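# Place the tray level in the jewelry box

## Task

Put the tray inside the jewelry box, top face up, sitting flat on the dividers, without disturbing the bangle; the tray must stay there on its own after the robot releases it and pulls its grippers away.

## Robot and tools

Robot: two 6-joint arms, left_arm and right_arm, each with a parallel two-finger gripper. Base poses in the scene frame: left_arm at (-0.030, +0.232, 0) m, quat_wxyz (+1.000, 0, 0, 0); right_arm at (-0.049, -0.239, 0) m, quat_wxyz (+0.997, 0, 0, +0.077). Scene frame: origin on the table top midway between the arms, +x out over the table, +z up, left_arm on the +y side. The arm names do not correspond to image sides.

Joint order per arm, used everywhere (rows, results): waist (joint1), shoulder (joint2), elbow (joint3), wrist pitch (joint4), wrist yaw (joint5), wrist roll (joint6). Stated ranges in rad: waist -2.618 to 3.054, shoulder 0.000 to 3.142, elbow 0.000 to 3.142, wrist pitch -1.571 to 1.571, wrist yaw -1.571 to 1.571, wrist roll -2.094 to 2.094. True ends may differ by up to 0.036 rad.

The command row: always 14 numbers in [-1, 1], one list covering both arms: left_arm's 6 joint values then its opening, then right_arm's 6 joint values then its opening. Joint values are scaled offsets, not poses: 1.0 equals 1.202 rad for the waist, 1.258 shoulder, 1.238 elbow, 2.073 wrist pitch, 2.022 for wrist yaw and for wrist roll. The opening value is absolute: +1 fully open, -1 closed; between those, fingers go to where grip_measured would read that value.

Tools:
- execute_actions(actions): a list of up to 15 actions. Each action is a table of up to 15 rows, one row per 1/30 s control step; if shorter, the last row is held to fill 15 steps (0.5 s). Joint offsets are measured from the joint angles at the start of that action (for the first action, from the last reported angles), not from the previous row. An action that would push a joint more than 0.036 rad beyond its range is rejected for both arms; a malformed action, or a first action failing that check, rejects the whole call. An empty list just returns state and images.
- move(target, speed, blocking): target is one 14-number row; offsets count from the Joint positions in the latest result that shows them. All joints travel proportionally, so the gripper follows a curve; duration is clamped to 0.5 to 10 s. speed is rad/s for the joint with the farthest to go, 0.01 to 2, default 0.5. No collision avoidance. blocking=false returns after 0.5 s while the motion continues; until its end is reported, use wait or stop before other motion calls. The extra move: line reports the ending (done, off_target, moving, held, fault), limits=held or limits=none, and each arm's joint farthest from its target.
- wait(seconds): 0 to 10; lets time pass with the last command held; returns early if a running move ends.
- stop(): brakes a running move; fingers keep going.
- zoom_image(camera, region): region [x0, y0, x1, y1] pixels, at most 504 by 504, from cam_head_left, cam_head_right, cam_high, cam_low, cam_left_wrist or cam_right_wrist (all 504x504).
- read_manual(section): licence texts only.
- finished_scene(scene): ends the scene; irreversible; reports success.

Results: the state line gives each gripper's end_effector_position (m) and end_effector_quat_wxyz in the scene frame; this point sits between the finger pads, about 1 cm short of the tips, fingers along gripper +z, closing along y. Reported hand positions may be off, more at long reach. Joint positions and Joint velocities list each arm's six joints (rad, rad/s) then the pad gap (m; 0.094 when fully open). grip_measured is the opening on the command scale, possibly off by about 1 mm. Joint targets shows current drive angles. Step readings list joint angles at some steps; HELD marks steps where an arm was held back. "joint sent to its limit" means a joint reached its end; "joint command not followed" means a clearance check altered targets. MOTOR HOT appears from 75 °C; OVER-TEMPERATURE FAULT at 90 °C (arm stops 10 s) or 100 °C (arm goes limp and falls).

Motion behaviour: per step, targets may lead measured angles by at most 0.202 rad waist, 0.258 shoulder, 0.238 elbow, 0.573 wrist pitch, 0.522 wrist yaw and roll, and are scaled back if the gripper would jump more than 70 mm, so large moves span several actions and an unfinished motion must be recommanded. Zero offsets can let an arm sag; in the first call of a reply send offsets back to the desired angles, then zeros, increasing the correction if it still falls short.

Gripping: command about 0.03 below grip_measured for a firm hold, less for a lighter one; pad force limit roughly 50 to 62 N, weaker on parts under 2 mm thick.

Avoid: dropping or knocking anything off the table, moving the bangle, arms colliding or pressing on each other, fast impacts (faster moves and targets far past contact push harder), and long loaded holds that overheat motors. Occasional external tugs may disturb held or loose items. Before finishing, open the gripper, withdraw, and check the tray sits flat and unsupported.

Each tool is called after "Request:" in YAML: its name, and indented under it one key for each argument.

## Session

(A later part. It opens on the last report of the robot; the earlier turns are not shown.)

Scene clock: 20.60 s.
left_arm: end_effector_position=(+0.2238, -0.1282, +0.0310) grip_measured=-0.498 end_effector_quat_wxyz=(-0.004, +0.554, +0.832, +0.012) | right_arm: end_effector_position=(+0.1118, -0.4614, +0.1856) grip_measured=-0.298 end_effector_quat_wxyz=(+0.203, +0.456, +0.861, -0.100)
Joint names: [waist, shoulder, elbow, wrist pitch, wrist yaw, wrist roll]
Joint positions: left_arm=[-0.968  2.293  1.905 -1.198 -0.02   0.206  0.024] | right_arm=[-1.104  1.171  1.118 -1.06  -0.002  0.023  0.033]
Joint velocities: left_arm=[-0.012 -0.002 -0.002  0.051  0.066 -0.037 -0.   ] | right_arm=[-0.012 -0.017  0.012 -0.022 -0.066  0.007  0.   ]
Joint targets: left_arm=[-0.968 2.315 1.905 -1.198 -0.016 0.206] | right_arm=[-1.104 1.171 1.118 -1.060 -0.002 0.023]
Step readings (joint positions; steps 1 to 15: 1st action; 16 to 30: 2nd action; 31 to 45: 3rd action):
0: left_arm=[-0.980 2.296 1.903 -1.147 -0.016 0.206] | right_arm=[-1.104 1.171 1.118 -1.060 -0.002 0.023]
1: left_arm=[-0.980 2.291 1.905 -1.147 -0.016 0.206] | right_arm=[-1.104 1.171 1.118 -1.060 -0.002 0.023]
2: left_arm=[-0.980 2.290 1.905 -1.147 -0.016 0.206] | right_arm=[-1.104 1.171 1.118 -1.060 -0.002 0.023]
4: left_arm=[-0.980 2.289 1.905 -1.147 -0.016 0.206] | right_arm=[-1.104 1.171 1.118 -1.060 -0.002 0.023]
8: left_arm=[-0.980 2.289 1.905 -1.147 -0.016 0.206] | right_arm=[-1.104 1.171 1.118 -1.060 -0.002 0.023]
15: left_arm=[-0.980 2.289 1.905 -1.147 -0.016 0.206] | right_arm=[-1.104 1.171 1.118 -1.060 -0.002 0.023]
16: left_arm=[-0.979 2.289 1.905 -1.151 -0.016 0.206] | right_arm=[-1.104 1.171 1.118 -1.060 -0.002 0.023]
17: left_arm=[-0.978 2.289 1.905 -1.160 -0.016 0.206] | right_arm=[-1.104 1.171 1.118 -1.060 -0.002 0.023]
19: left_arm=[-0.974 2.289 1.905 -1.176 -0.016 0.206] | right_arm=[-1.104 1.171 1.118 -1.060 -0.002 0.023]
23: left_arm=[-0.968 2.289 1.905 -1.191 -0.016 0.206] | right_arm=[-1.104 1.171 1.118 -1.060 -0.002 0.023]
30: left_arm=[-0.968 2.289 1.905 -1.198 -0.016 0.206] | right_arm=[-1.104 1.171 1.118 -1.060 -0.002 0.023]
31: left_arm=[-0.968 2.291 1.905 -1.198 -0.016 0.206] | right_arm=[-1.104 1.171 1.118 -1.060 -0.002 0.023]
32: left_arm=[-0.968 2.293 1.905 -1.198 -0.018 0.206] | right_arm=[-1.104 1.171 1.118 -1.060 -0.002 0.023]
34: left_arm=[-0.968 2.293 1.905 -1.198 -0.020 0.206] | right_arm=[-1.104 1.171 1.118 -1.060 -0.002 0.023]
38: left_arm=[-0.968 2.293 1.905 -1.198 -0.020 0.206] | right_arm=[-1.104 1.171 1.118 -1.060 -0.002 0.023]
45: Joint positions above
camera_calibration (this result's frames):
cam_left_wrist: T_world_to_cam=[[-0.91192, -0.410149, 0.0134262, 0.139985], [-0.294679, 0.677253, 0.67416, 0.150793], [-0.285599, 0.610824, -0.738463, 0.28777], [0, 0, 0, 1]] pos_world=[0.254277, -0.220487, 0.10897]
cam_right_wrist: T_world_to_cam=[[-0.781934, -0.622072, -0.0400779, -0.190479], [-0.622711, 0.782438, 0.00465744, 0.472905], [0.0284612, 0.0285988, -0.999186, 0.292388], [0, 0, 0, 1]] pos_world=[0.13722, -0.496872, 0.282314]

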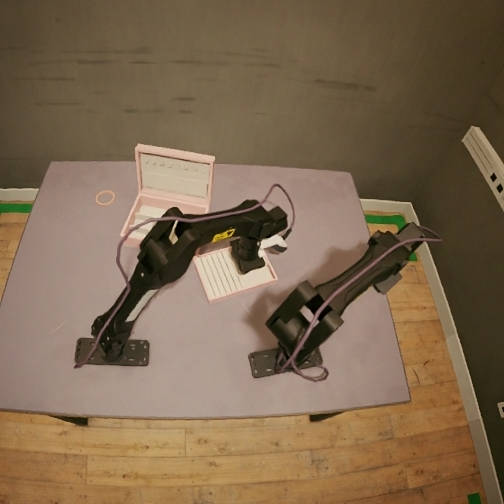

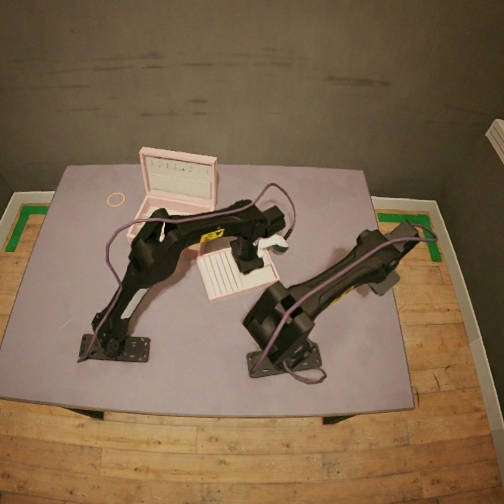

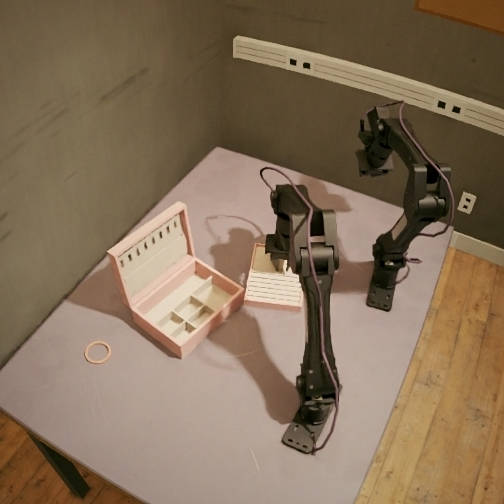

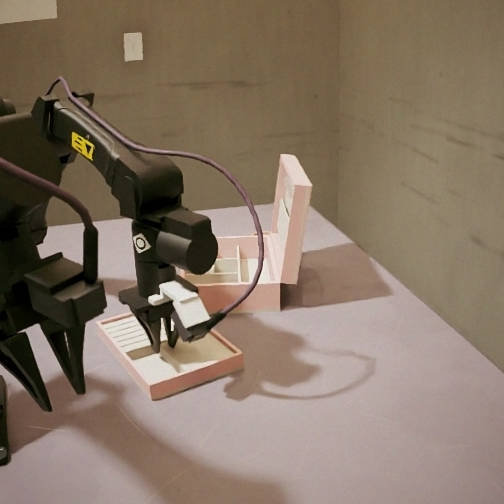

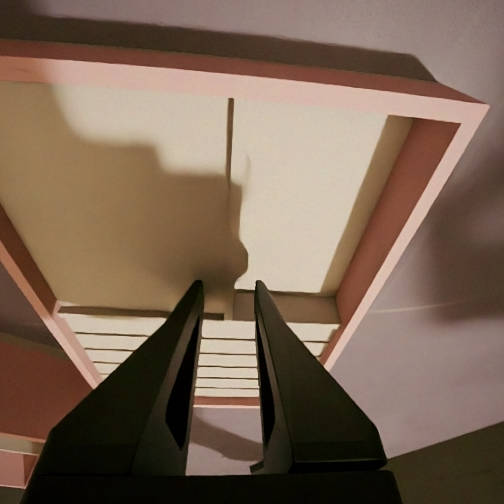

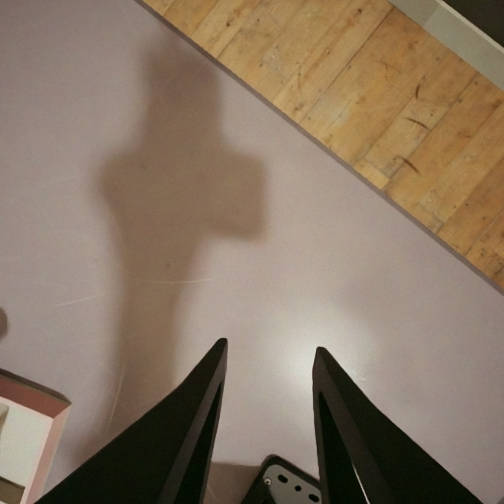

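Request:
execute_actions:
  actions:
    - [[0,0,0,0,0,0,-0.8,0,0,0,0,0,0,-0.3]]
    - [[0,0,0,0,0,0,-1,0,0,0,0,0,0,-0.3]]
    - [[0,0,0,0,0,0,-1,0,0,0,0,0,0,-0.3]]

Request:
move:
  target: [0,-0.2,0.04,-0.12,0,0,-1,0,0,0,0,0,0,-0.3]
  speed: 0.15

Scene clock: 22.63 s.
left_arm: end_effector_position=(+0.2244, -0.1277, +0.0310) grip_measured=-0.980 end_effector_quat_wxyz=(-0.003, +0.555, +0.831, +0.015) | right_arm: end_effector_position=(+0.1118, -0.4614, +0.1856) grip_measured=-0.298 end_effector_quat_wxyz=(+0.203, +0.456, +0.861, -0.100)
Joint names: [waist, shoulder, elbow, wrist pitch, wrist yaw, wrist roll]
Joint positions: left_arm=[-0.968  2.293  1.905 -1.198 -0.025  0.21   0.001] | right_arm=[-1.104  1.171  1.118 -1.06  -0.002  0.023  0.033]
Joint velocities: left_arm=[ 0.012 -0.007 -0.027 -0.037 -0.007 -0.022  0.   ] | right_arm=[-0.017  0.007  0.007 -0.066  0.066 -0.095  0.001]
Joint targets: left_arm=[-0.968 2.293 1.905 -1.198 -0.025 0.209] | right_arm=[-1.104 1.171 1.118 -1.060 -0.002 0.023]
Step readings (joint positions; steps 1 to 15: 1st action; 16 to 30: 2nd action; 31 to 45: 3rd action):
0: left_arm=[-0.968 2.293 1.905 -1.198 -0.020 0.206] | right_arm=[-1.104 1.171 1.118 -1.060 -0.002 0.023]
1: left_arm=[-0.968 2.293 1.905 -1.198 -0.022 0.206] | right_arm=[-1.104 1.171 1.118 -1.060 -0.002 0.023]
2: left_arm=[-0.968 2.293 1.905 -1.198 -0.025 0.206] | right_arm=[-1.104 1.171 1.118 -1.060 -0.002 0.023]
4: left_arm=[-0.968 2.293 1.905 -1.198 -0.029 0.206] | right_arm=[-1.104 1.171 1.118 -1.060 -0.002 0.023]
8: left_arm=[-0.968 2.293 1.905 -1.198 -0.030 0.206] | right_arm=[-1.104 1.171 1.118 -1.060 -0.002 0.023]
15: left_arm=[-0.968 2.293 1.905 -1.198 -0.030 0.206] | right_arm=[-1.104 1.171 1.118 -1.060 -0.002 0.023]
16: left_arm=[-0.968 2.293 1.905 -1.198 -0.026 0.206] | right_arm=[-1.104 1.171 1.118 -1.060 -0.002 0.023]
17: left_arm=[-0.968 2.293 1.905 -1.198 -0.026 0.206] | right_arm=[-1.104 1.171 1.118 -1.060 -0.002 0.023]
19: left_arm=[-0.968 2.293 1.905 -1.198 -0.025 0.207] | right_arm=[-1.104 1.171 1.118 -1.060 -0.002 0.023]
23: left_arm=[-0.968 2.293 1.905 -1.198 -0.025 0.208] | right_arm=[-1.104 1.171 1.118 -1.060 -0.002 0.023]
30: left_arm=[-0.968 2.293 1.905 -1.198 -0.025 0.209] | right_arm=[-1.104 1.171 1.118 -1.060 -0.002 0.023]
31: left_arm=[-0.968 2.293 1.905 -1.198 -0.025 0.209] | right_arm=[-1.104 1.171 1.118 -1.060 -0.002 0.023]
32: left_arm=[-0.968 2.293 1.905 -1.198 -0.025 0.209] | right_arm=[-1.104 1.171 1.118 -1.060 -0.002 0.023]
34: left_arm=[-0.968 2.293 1.905 -1.198 -0.025 0.210] | right_arm=[-1.104 1.171 1.118 -1.060 -0.002 0.023]
38: left_arm=[-0.968 2.293 1.905 -1.198 -0.025 0.210] | right_arm=[-1.104 1.171 1.118 -1.060 -0.002 0.023]
45: Joint positions above
camera_calibration (this result's frames):
cam_left_wrist: T_world_to_cam=[[-0.913557, -0.406627, 0.00831229, 0.141715], [-0.294801, 0.676125, 0.675239, 0.150449], [-0.28019, 0.614418, -0.737553, 0.286855], [0, 0, 0, 1]] pos_world=[0.254191, -0.220347, 0.108804]
cam_right_wrist: T_world_to_cam=[[-0.781934, -0.622072, -0.0400779, -0.190479], [-0.622711, 0.782438, 0.00465744, 0.472905], [0.0284612, 0.0285988, -0.999186, 0.292388], [0, 0, 0, 1]] pos_world=[0.13722, -0.496872, 0.282314]

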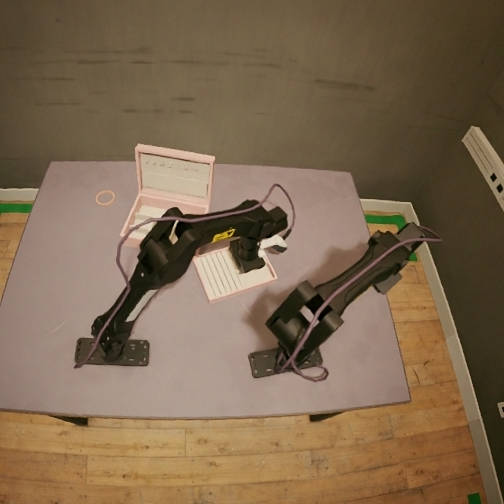

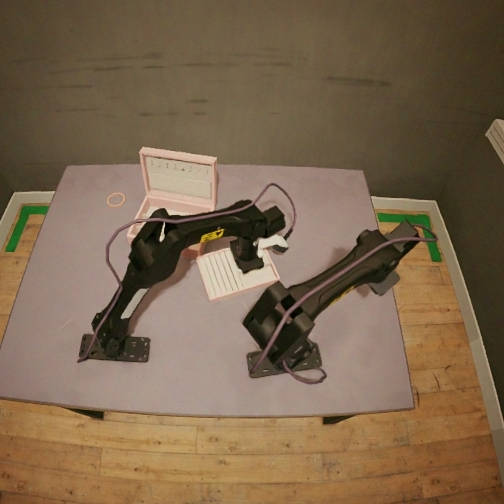

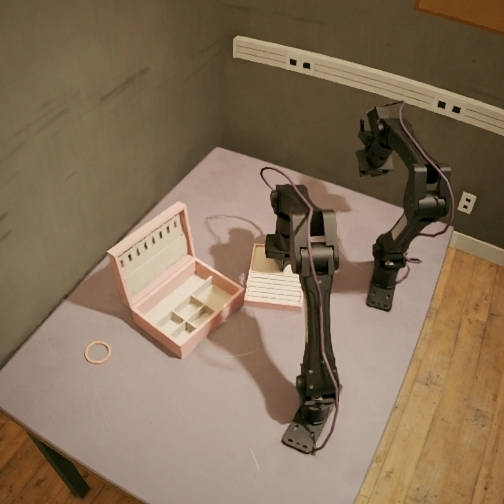

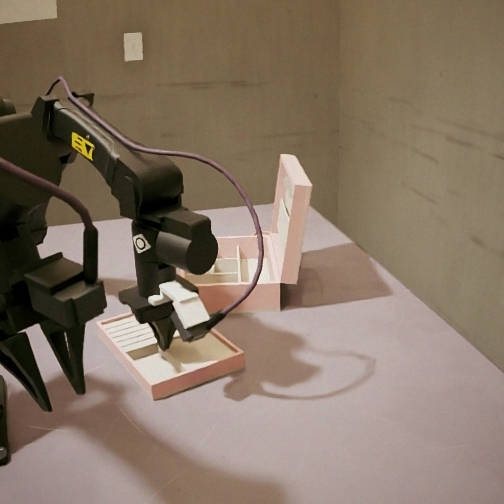

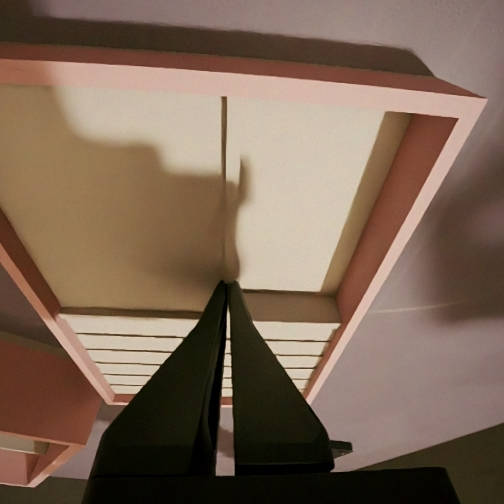

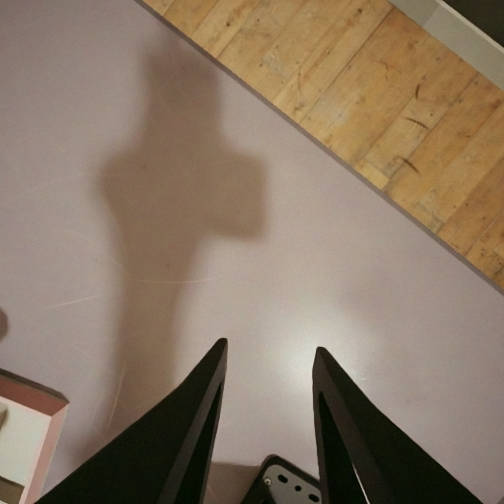

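Scene clock: 24.87 s.
left_arm: end_effector_position=(+0.1990, -0.0907, +0.1204) grip_measured=-0.981 end_effector_quat_wxyz=(-0.005, +0.556, +0.831, +0.016) | right_arm: end_effector_position=(+0.1118, -0.4614, +0.1856) grip_measured=-0.298 end_effector_quat_wxyz=(+0.203, +0.456, +0.861, -0.100)
Joint names: [waist, shoulder, elbow, wrist pitch, wrist yaw, wrist roll]
Joint positions: left_arm=[-0.968  2.082  1.921 -1.432 -0.025  0.211  0.001] | right_arm=[-1.104  1.171  1.118 -1.06  -0.002  0.023  0.033]
Joint velocities: left_arm=[-0.002 -0.007 -0.022  0.066  0.051  0.051 -0.   ] | right_arm=[ 0.007 -0.007  0.002  0.11  -0.022 -0.007 -0.001]
Joint targets: left_arm=[-0.968 2.042 1.954 -1.447 -0.025 0.210] | right_arm=[-1.104 1.171 1.118 -1.060 -0.002 0.023]
move: off_target (left_arm); limits=none; left_arm: farthest joint: the shoulder, 0.041 radians from its target (0.252 radians at the start); right_arm: farthest joint: the waist, 0.000 radians from its target (0.000 radians at the start)
camera_calibration (this result's frames):
cam_left_wrist: T_world_to_cam=[[-0.913992, -0.405623, 0.00938949, 0.132808], [-0.291809, 0.67326, 0.679388, 0.056219], [-0.281897, 0.618215, -0.733719, 0.323211], [0, 0, 0, 1]] pos_world=[0.228903, -0.183794, 0.197704]
cam_right_wrist: T_world_to_cam=[[-0.781934, -0.622072, -0.0400779, -0.190479], [-0.622711, 0.782438, 0.00465744, 0.472905], [0.0284612, 0.0285988, -0.999186, 0.292388], [0, 0, 0, 1]] pos_world=[0.13722, -0.496872, 0.282314]

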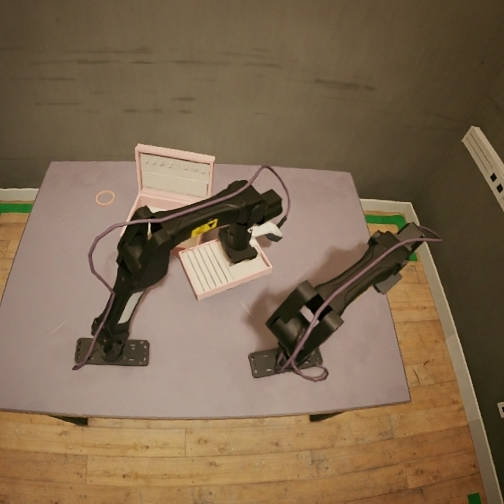

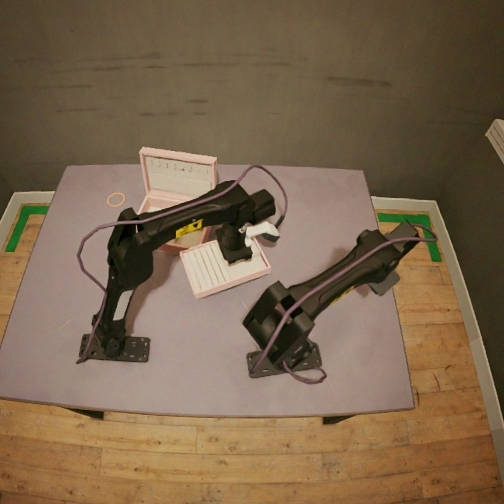

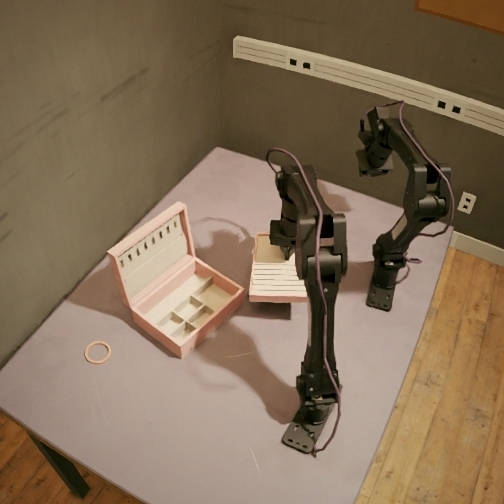

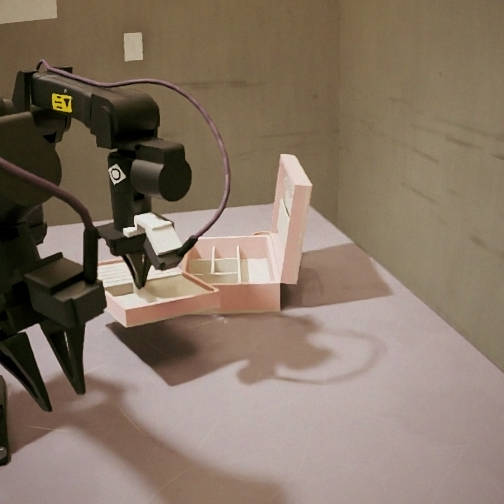

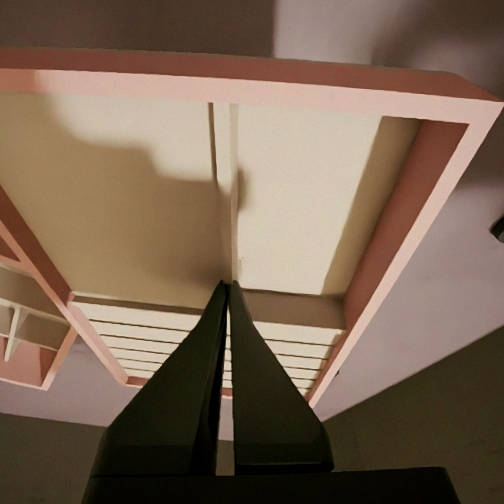

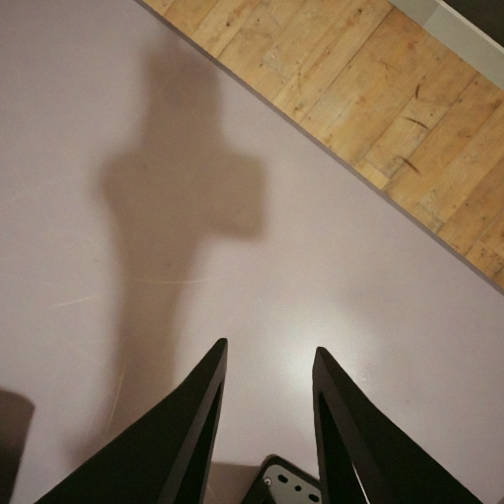

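Request:
move:
  target: [0.05,-0.2,-0.12,-0.03,0,0.2,-1,0,0,0,0,0,0,-0.3]
  speed: 0.15

Request:
move:
  target: [0.22,-0.14,-0.15,0.03,0,0.3,-1,0,0,0,0,0,0,-0.3]
  speed: 0.2

Scene clock: 28.33 s.
left_arm: end_effector_position=(+0.1846, -0.0403, +0.1580) grip_measured=-0.981 end_effector_quat_wxyz=(-0.002, +0.692, +0.722, +0.013) | right_arm: end_effector_position=(+0.1118, -0.4614, +0.1856) grip_measured=-0.298 end_effector_quat_wxyz=(+0.203, +0.456, +0.861, -0.100)
Joint names: [waist, shoulder, elbow, wrist pitch, wrist yaw, wrist roll]
Joint positions: left_arm=[-0.92   1.873  1.774 -1.481 -0.025  0.608  0.001] | right_arm=[-1.104  1.171  1.118 -1.06  -0.002  0.023  0.033]
Joint velocities: left_arm=[-0.007 -0.022 -0.012 -0.037  0.037 -0.022  0.001] | right_arm=[-0.012 -0.002 -0.012 -0.007  0.022 -0.051 -0.   ]
Joint targets: left_arm=[-0.908 1.830 1.772 -1.494 -0.025 0.615] | right_arm=[-1.104 1.171 1.118 -1.060 -0.002 0.023]
move: off_target (left_arm); limits=none; left_arm: farthest joint: the shoulder, 0.042 radians from its target (0.252 radians at the start); right_arm: farthest joint: the waist, 0.000 radians from its target (0.000 radians at the start)
camera_calibration (this result's frames):
cam_left_wrist: T_world_to_cam=[[-0.99752, -0.0690599, 0.0135873, 0.168078], [-0.0417769, 0.73631, 0.675353, -0.0504177], [-0.0566443, 0.673111, -0.737369, 0.276735], [0, 0, 0, 1]] pos_world=[0.181231, -0.137543, 0.235822]
cam_right_wrist: T_world_to_cam=[[-0.781934, -0.622072, -0.0400779, -0.190479], [-0.622711, 0.782438, 0.00465744, 0.472905], [0.0284612, 0.0285988, -0.999186, 0.292388], [0, 0, 0, 1]] pos_world=[0.13722, -0.496872, 0.282314]

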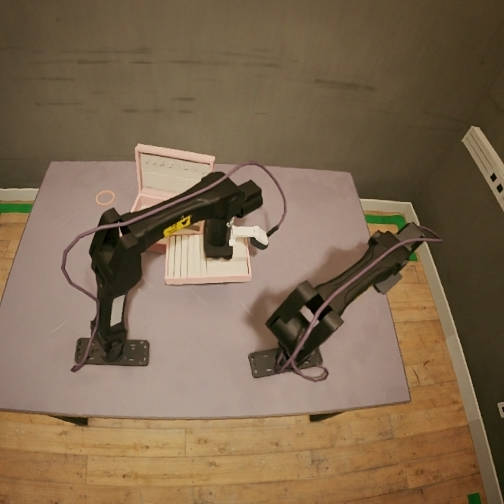

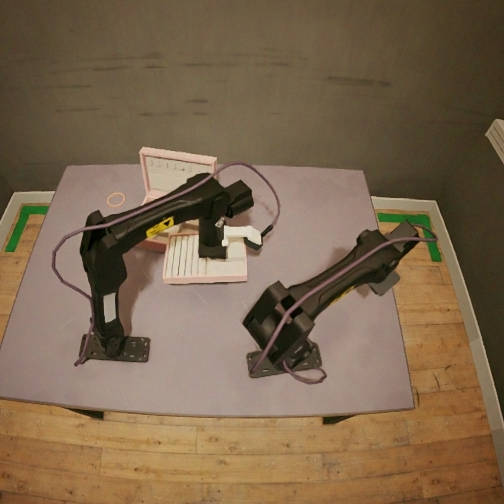

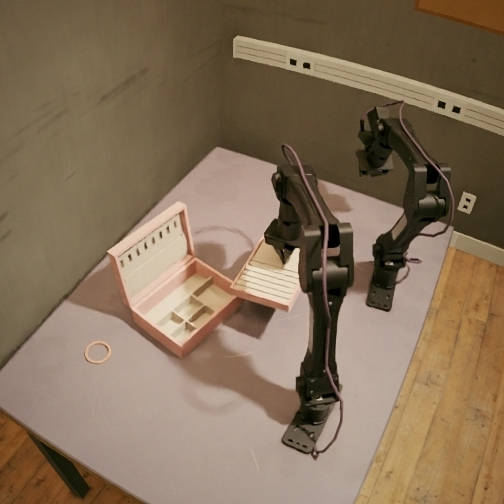

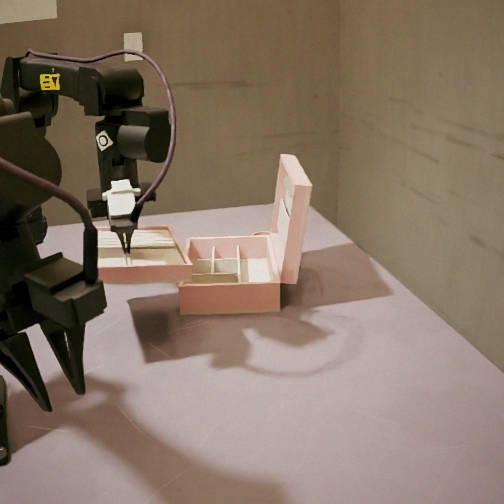

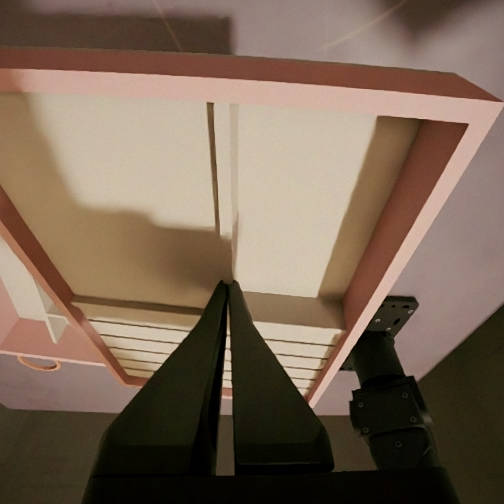

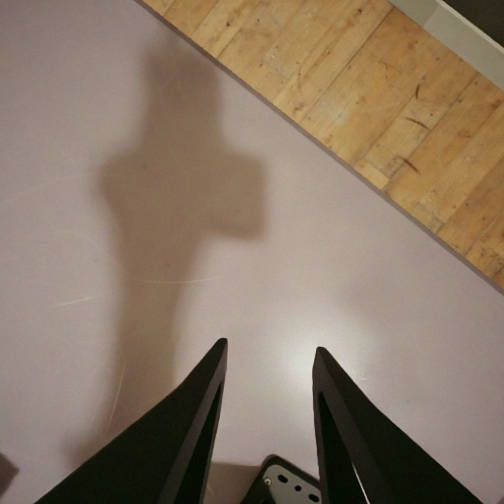

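Scene clock: 32.00 s.
left_arm: end_effector_position=(+0.2198, +0.0427, +0.1538) grip_measured=-0.981 end_effector_quat_wxyz=(-0.008, +0.806, +0.592, +0.011) | right_arm: end_effector_position=(+0.1118, -0.4614, +0.1856) grip_measured=-0.298 end_effector_quat_wxyz=(+0.203, +0.456, +0.861, -0.100)
Joint names: [waist, shoulder, elbow, wrist pitch, wrist yaw, wrist roll]
Joint positions: left_arm=[-0.666  1.738  1.591 -1.432 -0.025  1.208  0.001] | right_arm=[-1.104  1.171  1.118 -1.06  -0.002  0.023  0.033]
Joint velocities: left_arm=[-0.002 -0.027  0.012 -0.051 -0.007 -0.022  0.   ] | right_arm=[-0.007 -0.012  0.017 -0.051 -0.125 -0.007  0.   ]
Joint targets: left_arm=[-0.655 1.696 1.589 -1.418 -0.025 1.215] | right_arm=[-1.104 1.171 1.118 -1.060 -0.002 0.023]
move: off_target (left_arm); limits=none; left_arm: farthest joint: the shoulder, 0.041 radians from its target (0.176 radians at the start); right_arm: farthest joint: the waist, 0.000 radians from its target (0.000 radians at the start)
camera_calibration (this result's frames):
cam_left_wrist: T_world_to_cam=[[-0.961593, 0.272916, 0.0292561, 0.184061], [0.219331, 0.69993, 0.679699, -0.163727], [0.165023, 0.660011, -0.732907, 0.170942], [0, 0, 0, 1]] pos_world=[0.184693, -0.0484586, 0.231185]
cam_right_wrist: T_world_to_cam=[[-0.781934, -0.622072, -0.0400779, -0.190479], [-0.622711, 0.782438, 0.00465744, 0.472905], [0.0284612, 0.0285988, -0.999186, 0.292388], [0, 0, 0, 1]] pos_world=[0.13722, -0.496872, 0.282314]

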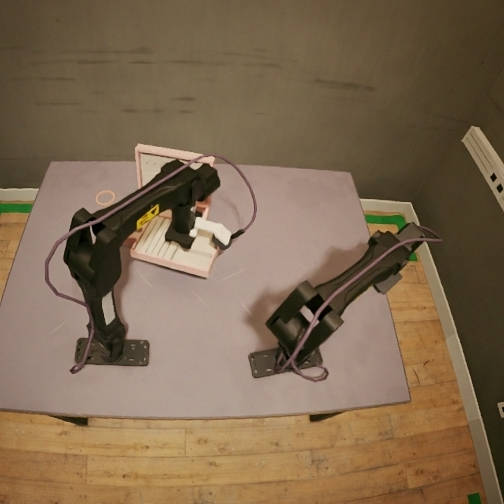

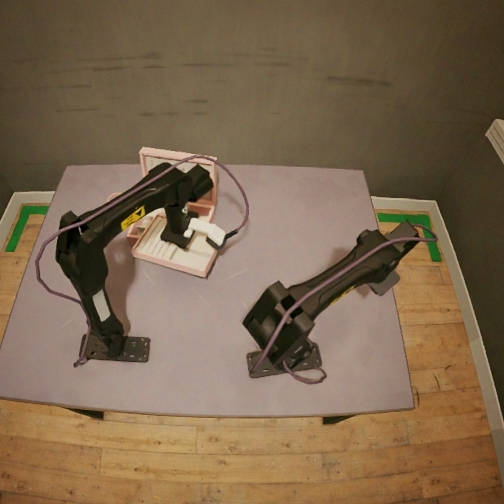

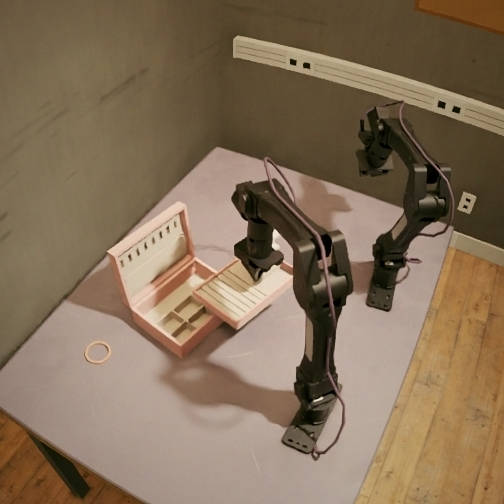

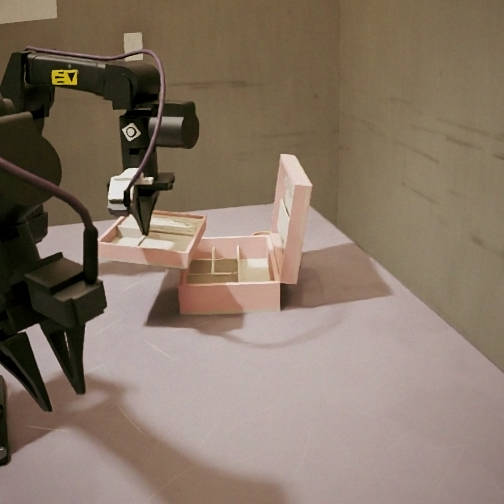

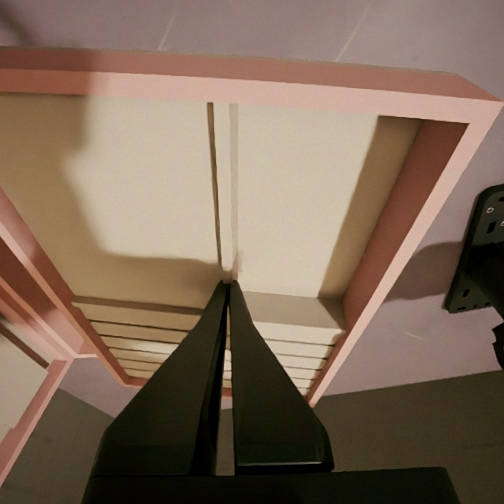

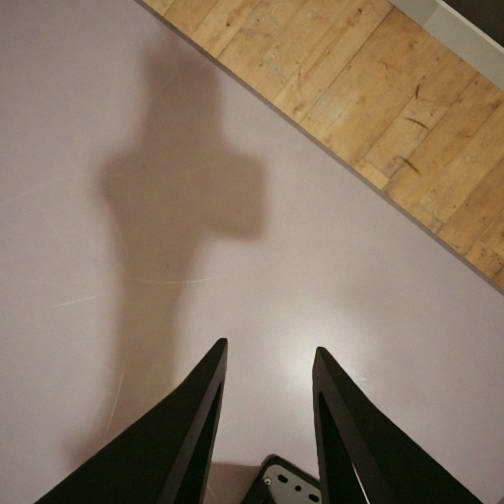

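Request:
move:
  target: [0.195,0.238,0.27,0.015,-0.04,0.085,-1,0,0,0,0,0,0,-0.3]
  speed: 0.15

Request:
zoom_image:
  camera: "cam_low"
  region: [130,150,330,330]

Request:
zoom_image:
  camera: "cam_high"
  region: [90,190,290,370]

Scene clock: 34.83 s.
left_arm: end_effector_position=(+0.3324, +0.0805, +0.1272) grip_measured=-0.981 end_effector_quat_wxyz=(-0.020, +0.786, +0.616, +0.042) | right_arm: end_effector_position=(+0.1118, -0.4614, +0.1856) grip_measured=-0.298 end_effector_quat_wxyz=(+0.203, +0.456, +0.861, -0.100)
Joint names: [waist, shoulder, elbow, wrist pitch, wrist yaw, wrist roll]
Joint positions: left_arm=[-0.44   2.043  1.887 -1.412 -0.093  1.373  0.001] | right_arm=[-1.104  1.171  1.118 -1.06  -0.002  0.023  0.033]
Joint velocities: left_arm=[-0.002  0.012  0.012 -0.066 -0.022 -0.066  0.001] | right_arm=[-0.007  0.002 -0.012  0.007  0.037  0.022 -0.001]
Joint targets: left_arm=[-0.431 2.038 1.925 -1.401 -0.106 1.380] | right_arm=[-1.104 1.171 1.118 -1.060 -0.002 0.023]
move: off_target (left_arm); limits=none; left_arm: farthest joint: the elbow, 0.038 radians from its target (0.335 radians at the start); right_arm: farthest joint: the waist, 0.000 radians from its target (0.000 radians at the start)
camera_calibration (this result's frames):
cam_left_wrist: T_world_to_cam=[[-0.97708, 0.212746, 0.00738356, 0.295633], [0.151739, 0.671727, 0.725092, -0.177873], [0.149301, 0.709593, -0.688612, 0.10346], [0, 0, 0, 1]] pos_world=[0.3004, -0.0168276, 0.198035]
cam_right_wrist: T_world_to_cam=[[-0.781934, -0.622072, -0.0400779, -0.190479], [-0.622711, 0.782438, 0.00465744, 0.472905], [0.0284612, 0.0285988, -0.999186, 0.292388], [0, 0, 0, 1]] pos_world=[0.13722, -0.496872, 0.282314]

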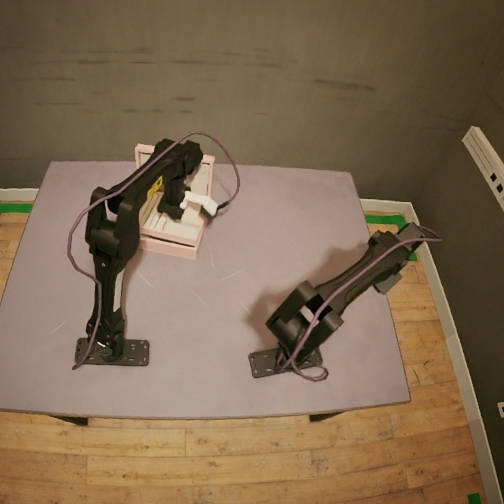

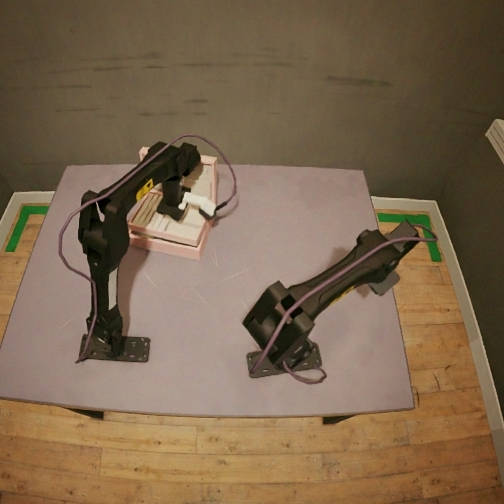

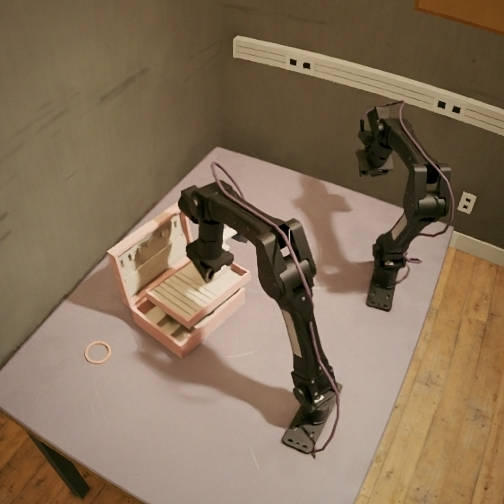

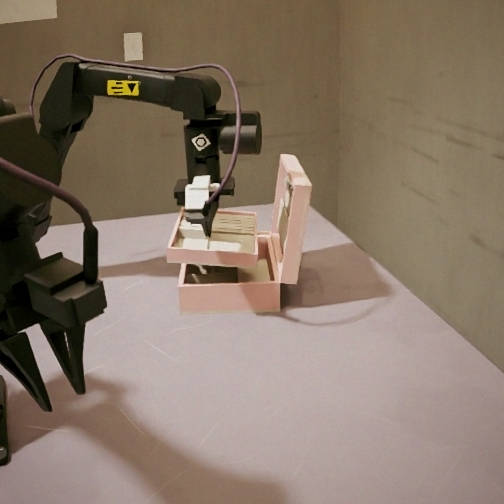

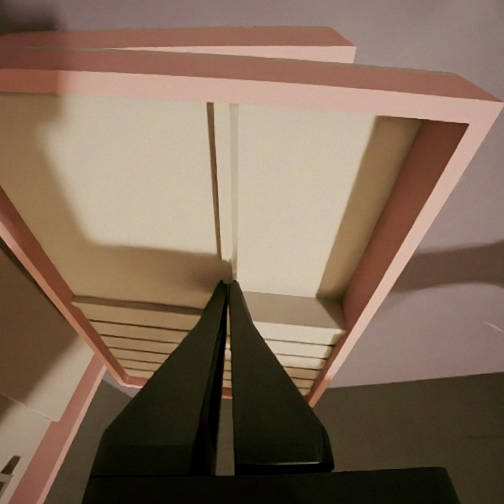

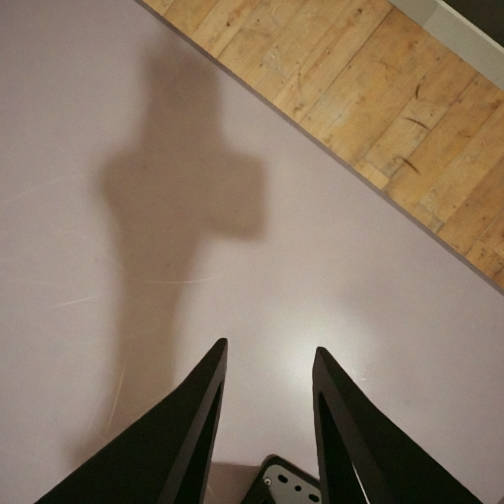

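Region (130, 150, 330, 330) of cam_low's 504x504 image, scaled by 2.520, with more detail than that image has; it fills the top 454 rows of this view, and the rest is white.

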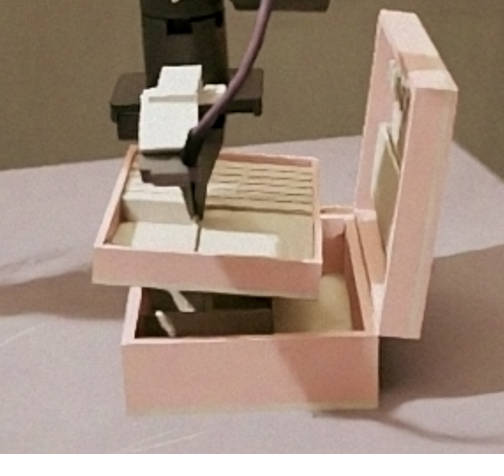

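Region (90, 190, 290, 370) of cam_high's 504x504 image, scaled by 2.520, with more detail than that image has; it fills the top 454 rows of this view, and the rest is white.

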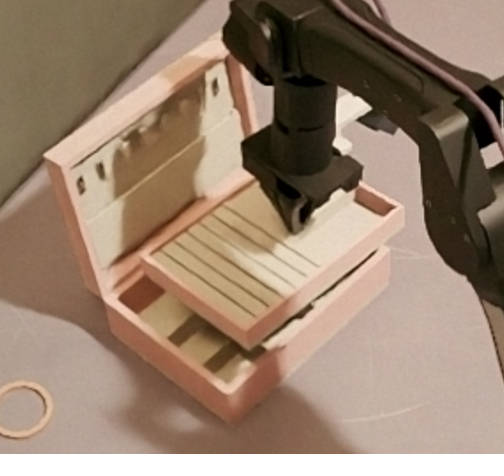

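Request:
move:
  target: [0,0.012,-0.052,0.085,0,0,-1,0,0,0,0,0,0,-0.3]
  speed: 0.1

Request:
zoom_image:
  camera: "cam_low"
  region: [130,150,330,330]

Request:
zoom_image:
  camera: "cam_high"
  region: [90,190,290,370]

Scene clock: 37.27 s.
left_arm: end_effector_position=(+0.3539, +0.0704, +0.1061) grip_measured=-0.981 end_effector_quat_wxyz=(+0.015, +0.785, +0.617, +0.060) | right_arm: end_effector_position=(+0.1118, -0.4614, +0.1856) grip_measured=-0.298 end_effector_quat_wxyz=(+0.203, +0.456, +0.861, -0.100)
Joint names: [waist, shoulder, elbow, wrist pitch, wrist yaw, wrist roll]
Joint positions: left_arm=[-0.44   2.058  1.823 -1.255 -0.093  1.373  0.001] | right_arm=[-1.104  1.171  1.118 -1.06  -0.002  0.023  0.033]
Joint velocities: left_arm=[ 0.007  0.002 -0.002 -0.007  0.051 -0.022 -0.   ] | right_arm=[ 0.002  0.017 -0.012 -0.022 -0.081 -0.022  0.001]
Joint targets: left_arm=[-0.440 2.058 1.822 -1.236 -0.093 1.373] | right_arm=[-1.104 1.171 1.118 -1.060 -0.002 0.023]
move: done; limits=none; left_arm: farthest joint: the wrist pitch, 0.019 radians from its target (0.177 radians at the start); right_arm: farthest joint: the waist, 0.000 radians from its target (0.000 radians at the start)
camera_calibration (this result's frames):
cam_left_wrist: T_world_to_cam=[[-0.974851, 0.212106, -0.0683818, 0.32621], [0.101421, 0.695475, 0.711356, -0.141469], [0.198441, 0.686531, -0.699497, 0.0783024], [0, 0, 0, 1]] pos_world=[0.316816, -0.0245603, 0.177714]
cam_right_wrist: T_world_to_cam=[[-0.781934, -0.622072, -0.0400779, -0.190479], [-0.622711, 0.782438, 0.00465744, 0.472905], [0.0284612, 0.0285988, -0.999186, 0.292388], [0, 0, 0, 1]] pos_world=[0.13722, -0.496872, 0.282314]

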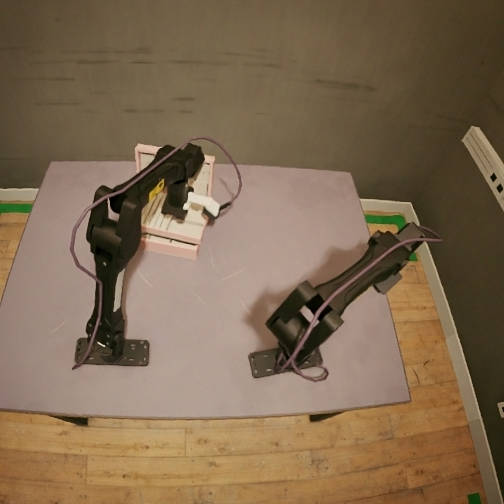

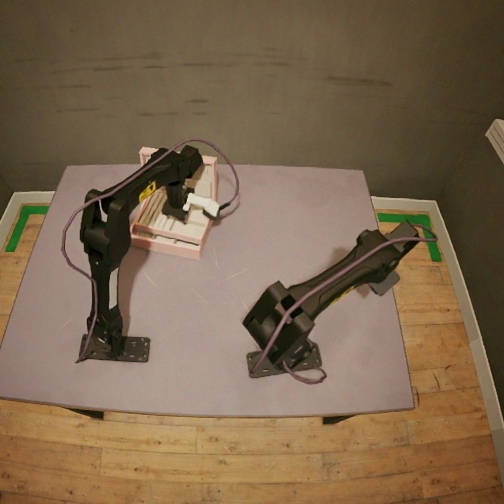

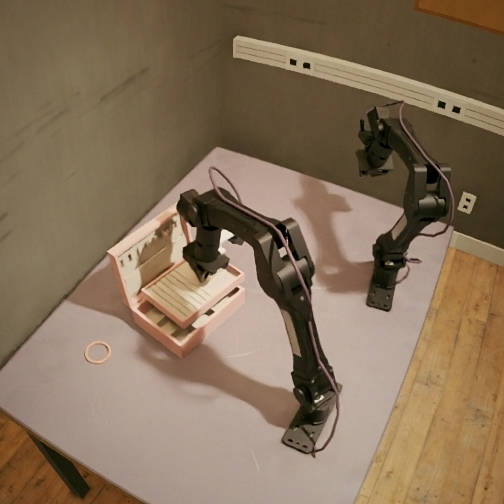

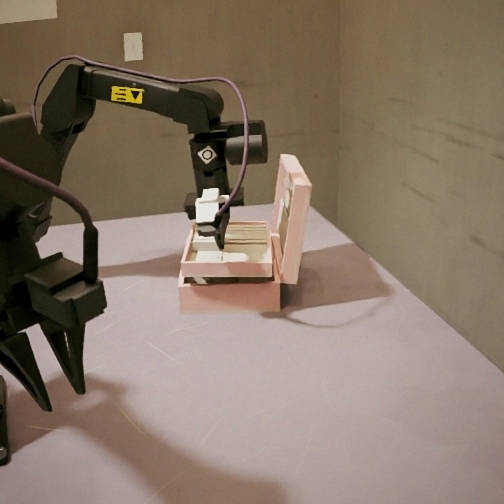

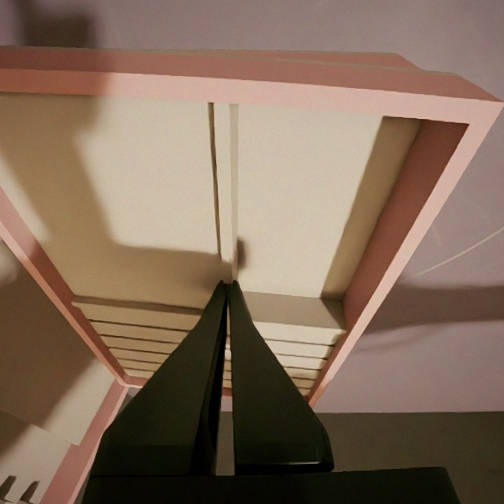

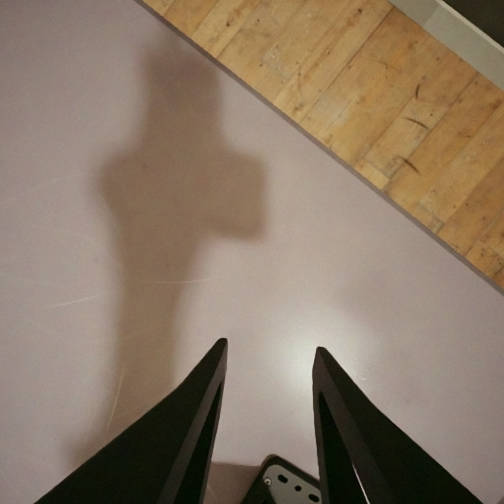

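Region (130, 150, 330, 330) of cam_low's 504x504 image, scaled by 2.520, with more detail than that image has; it fills the top 454 rows of this view, and the rest is white.

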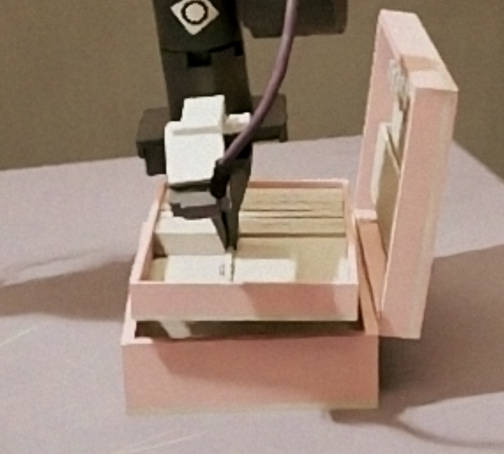

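Region (90, 190, 290, 370) of cam_high's 504x504 image, scaled by 2.520, with more detail than that image has; it fills the top 454 rows of this view, and the rest is white.

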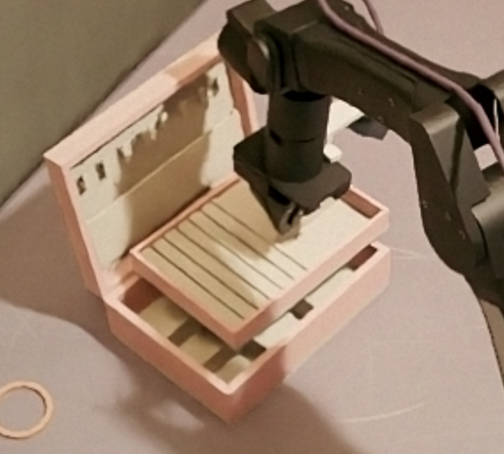

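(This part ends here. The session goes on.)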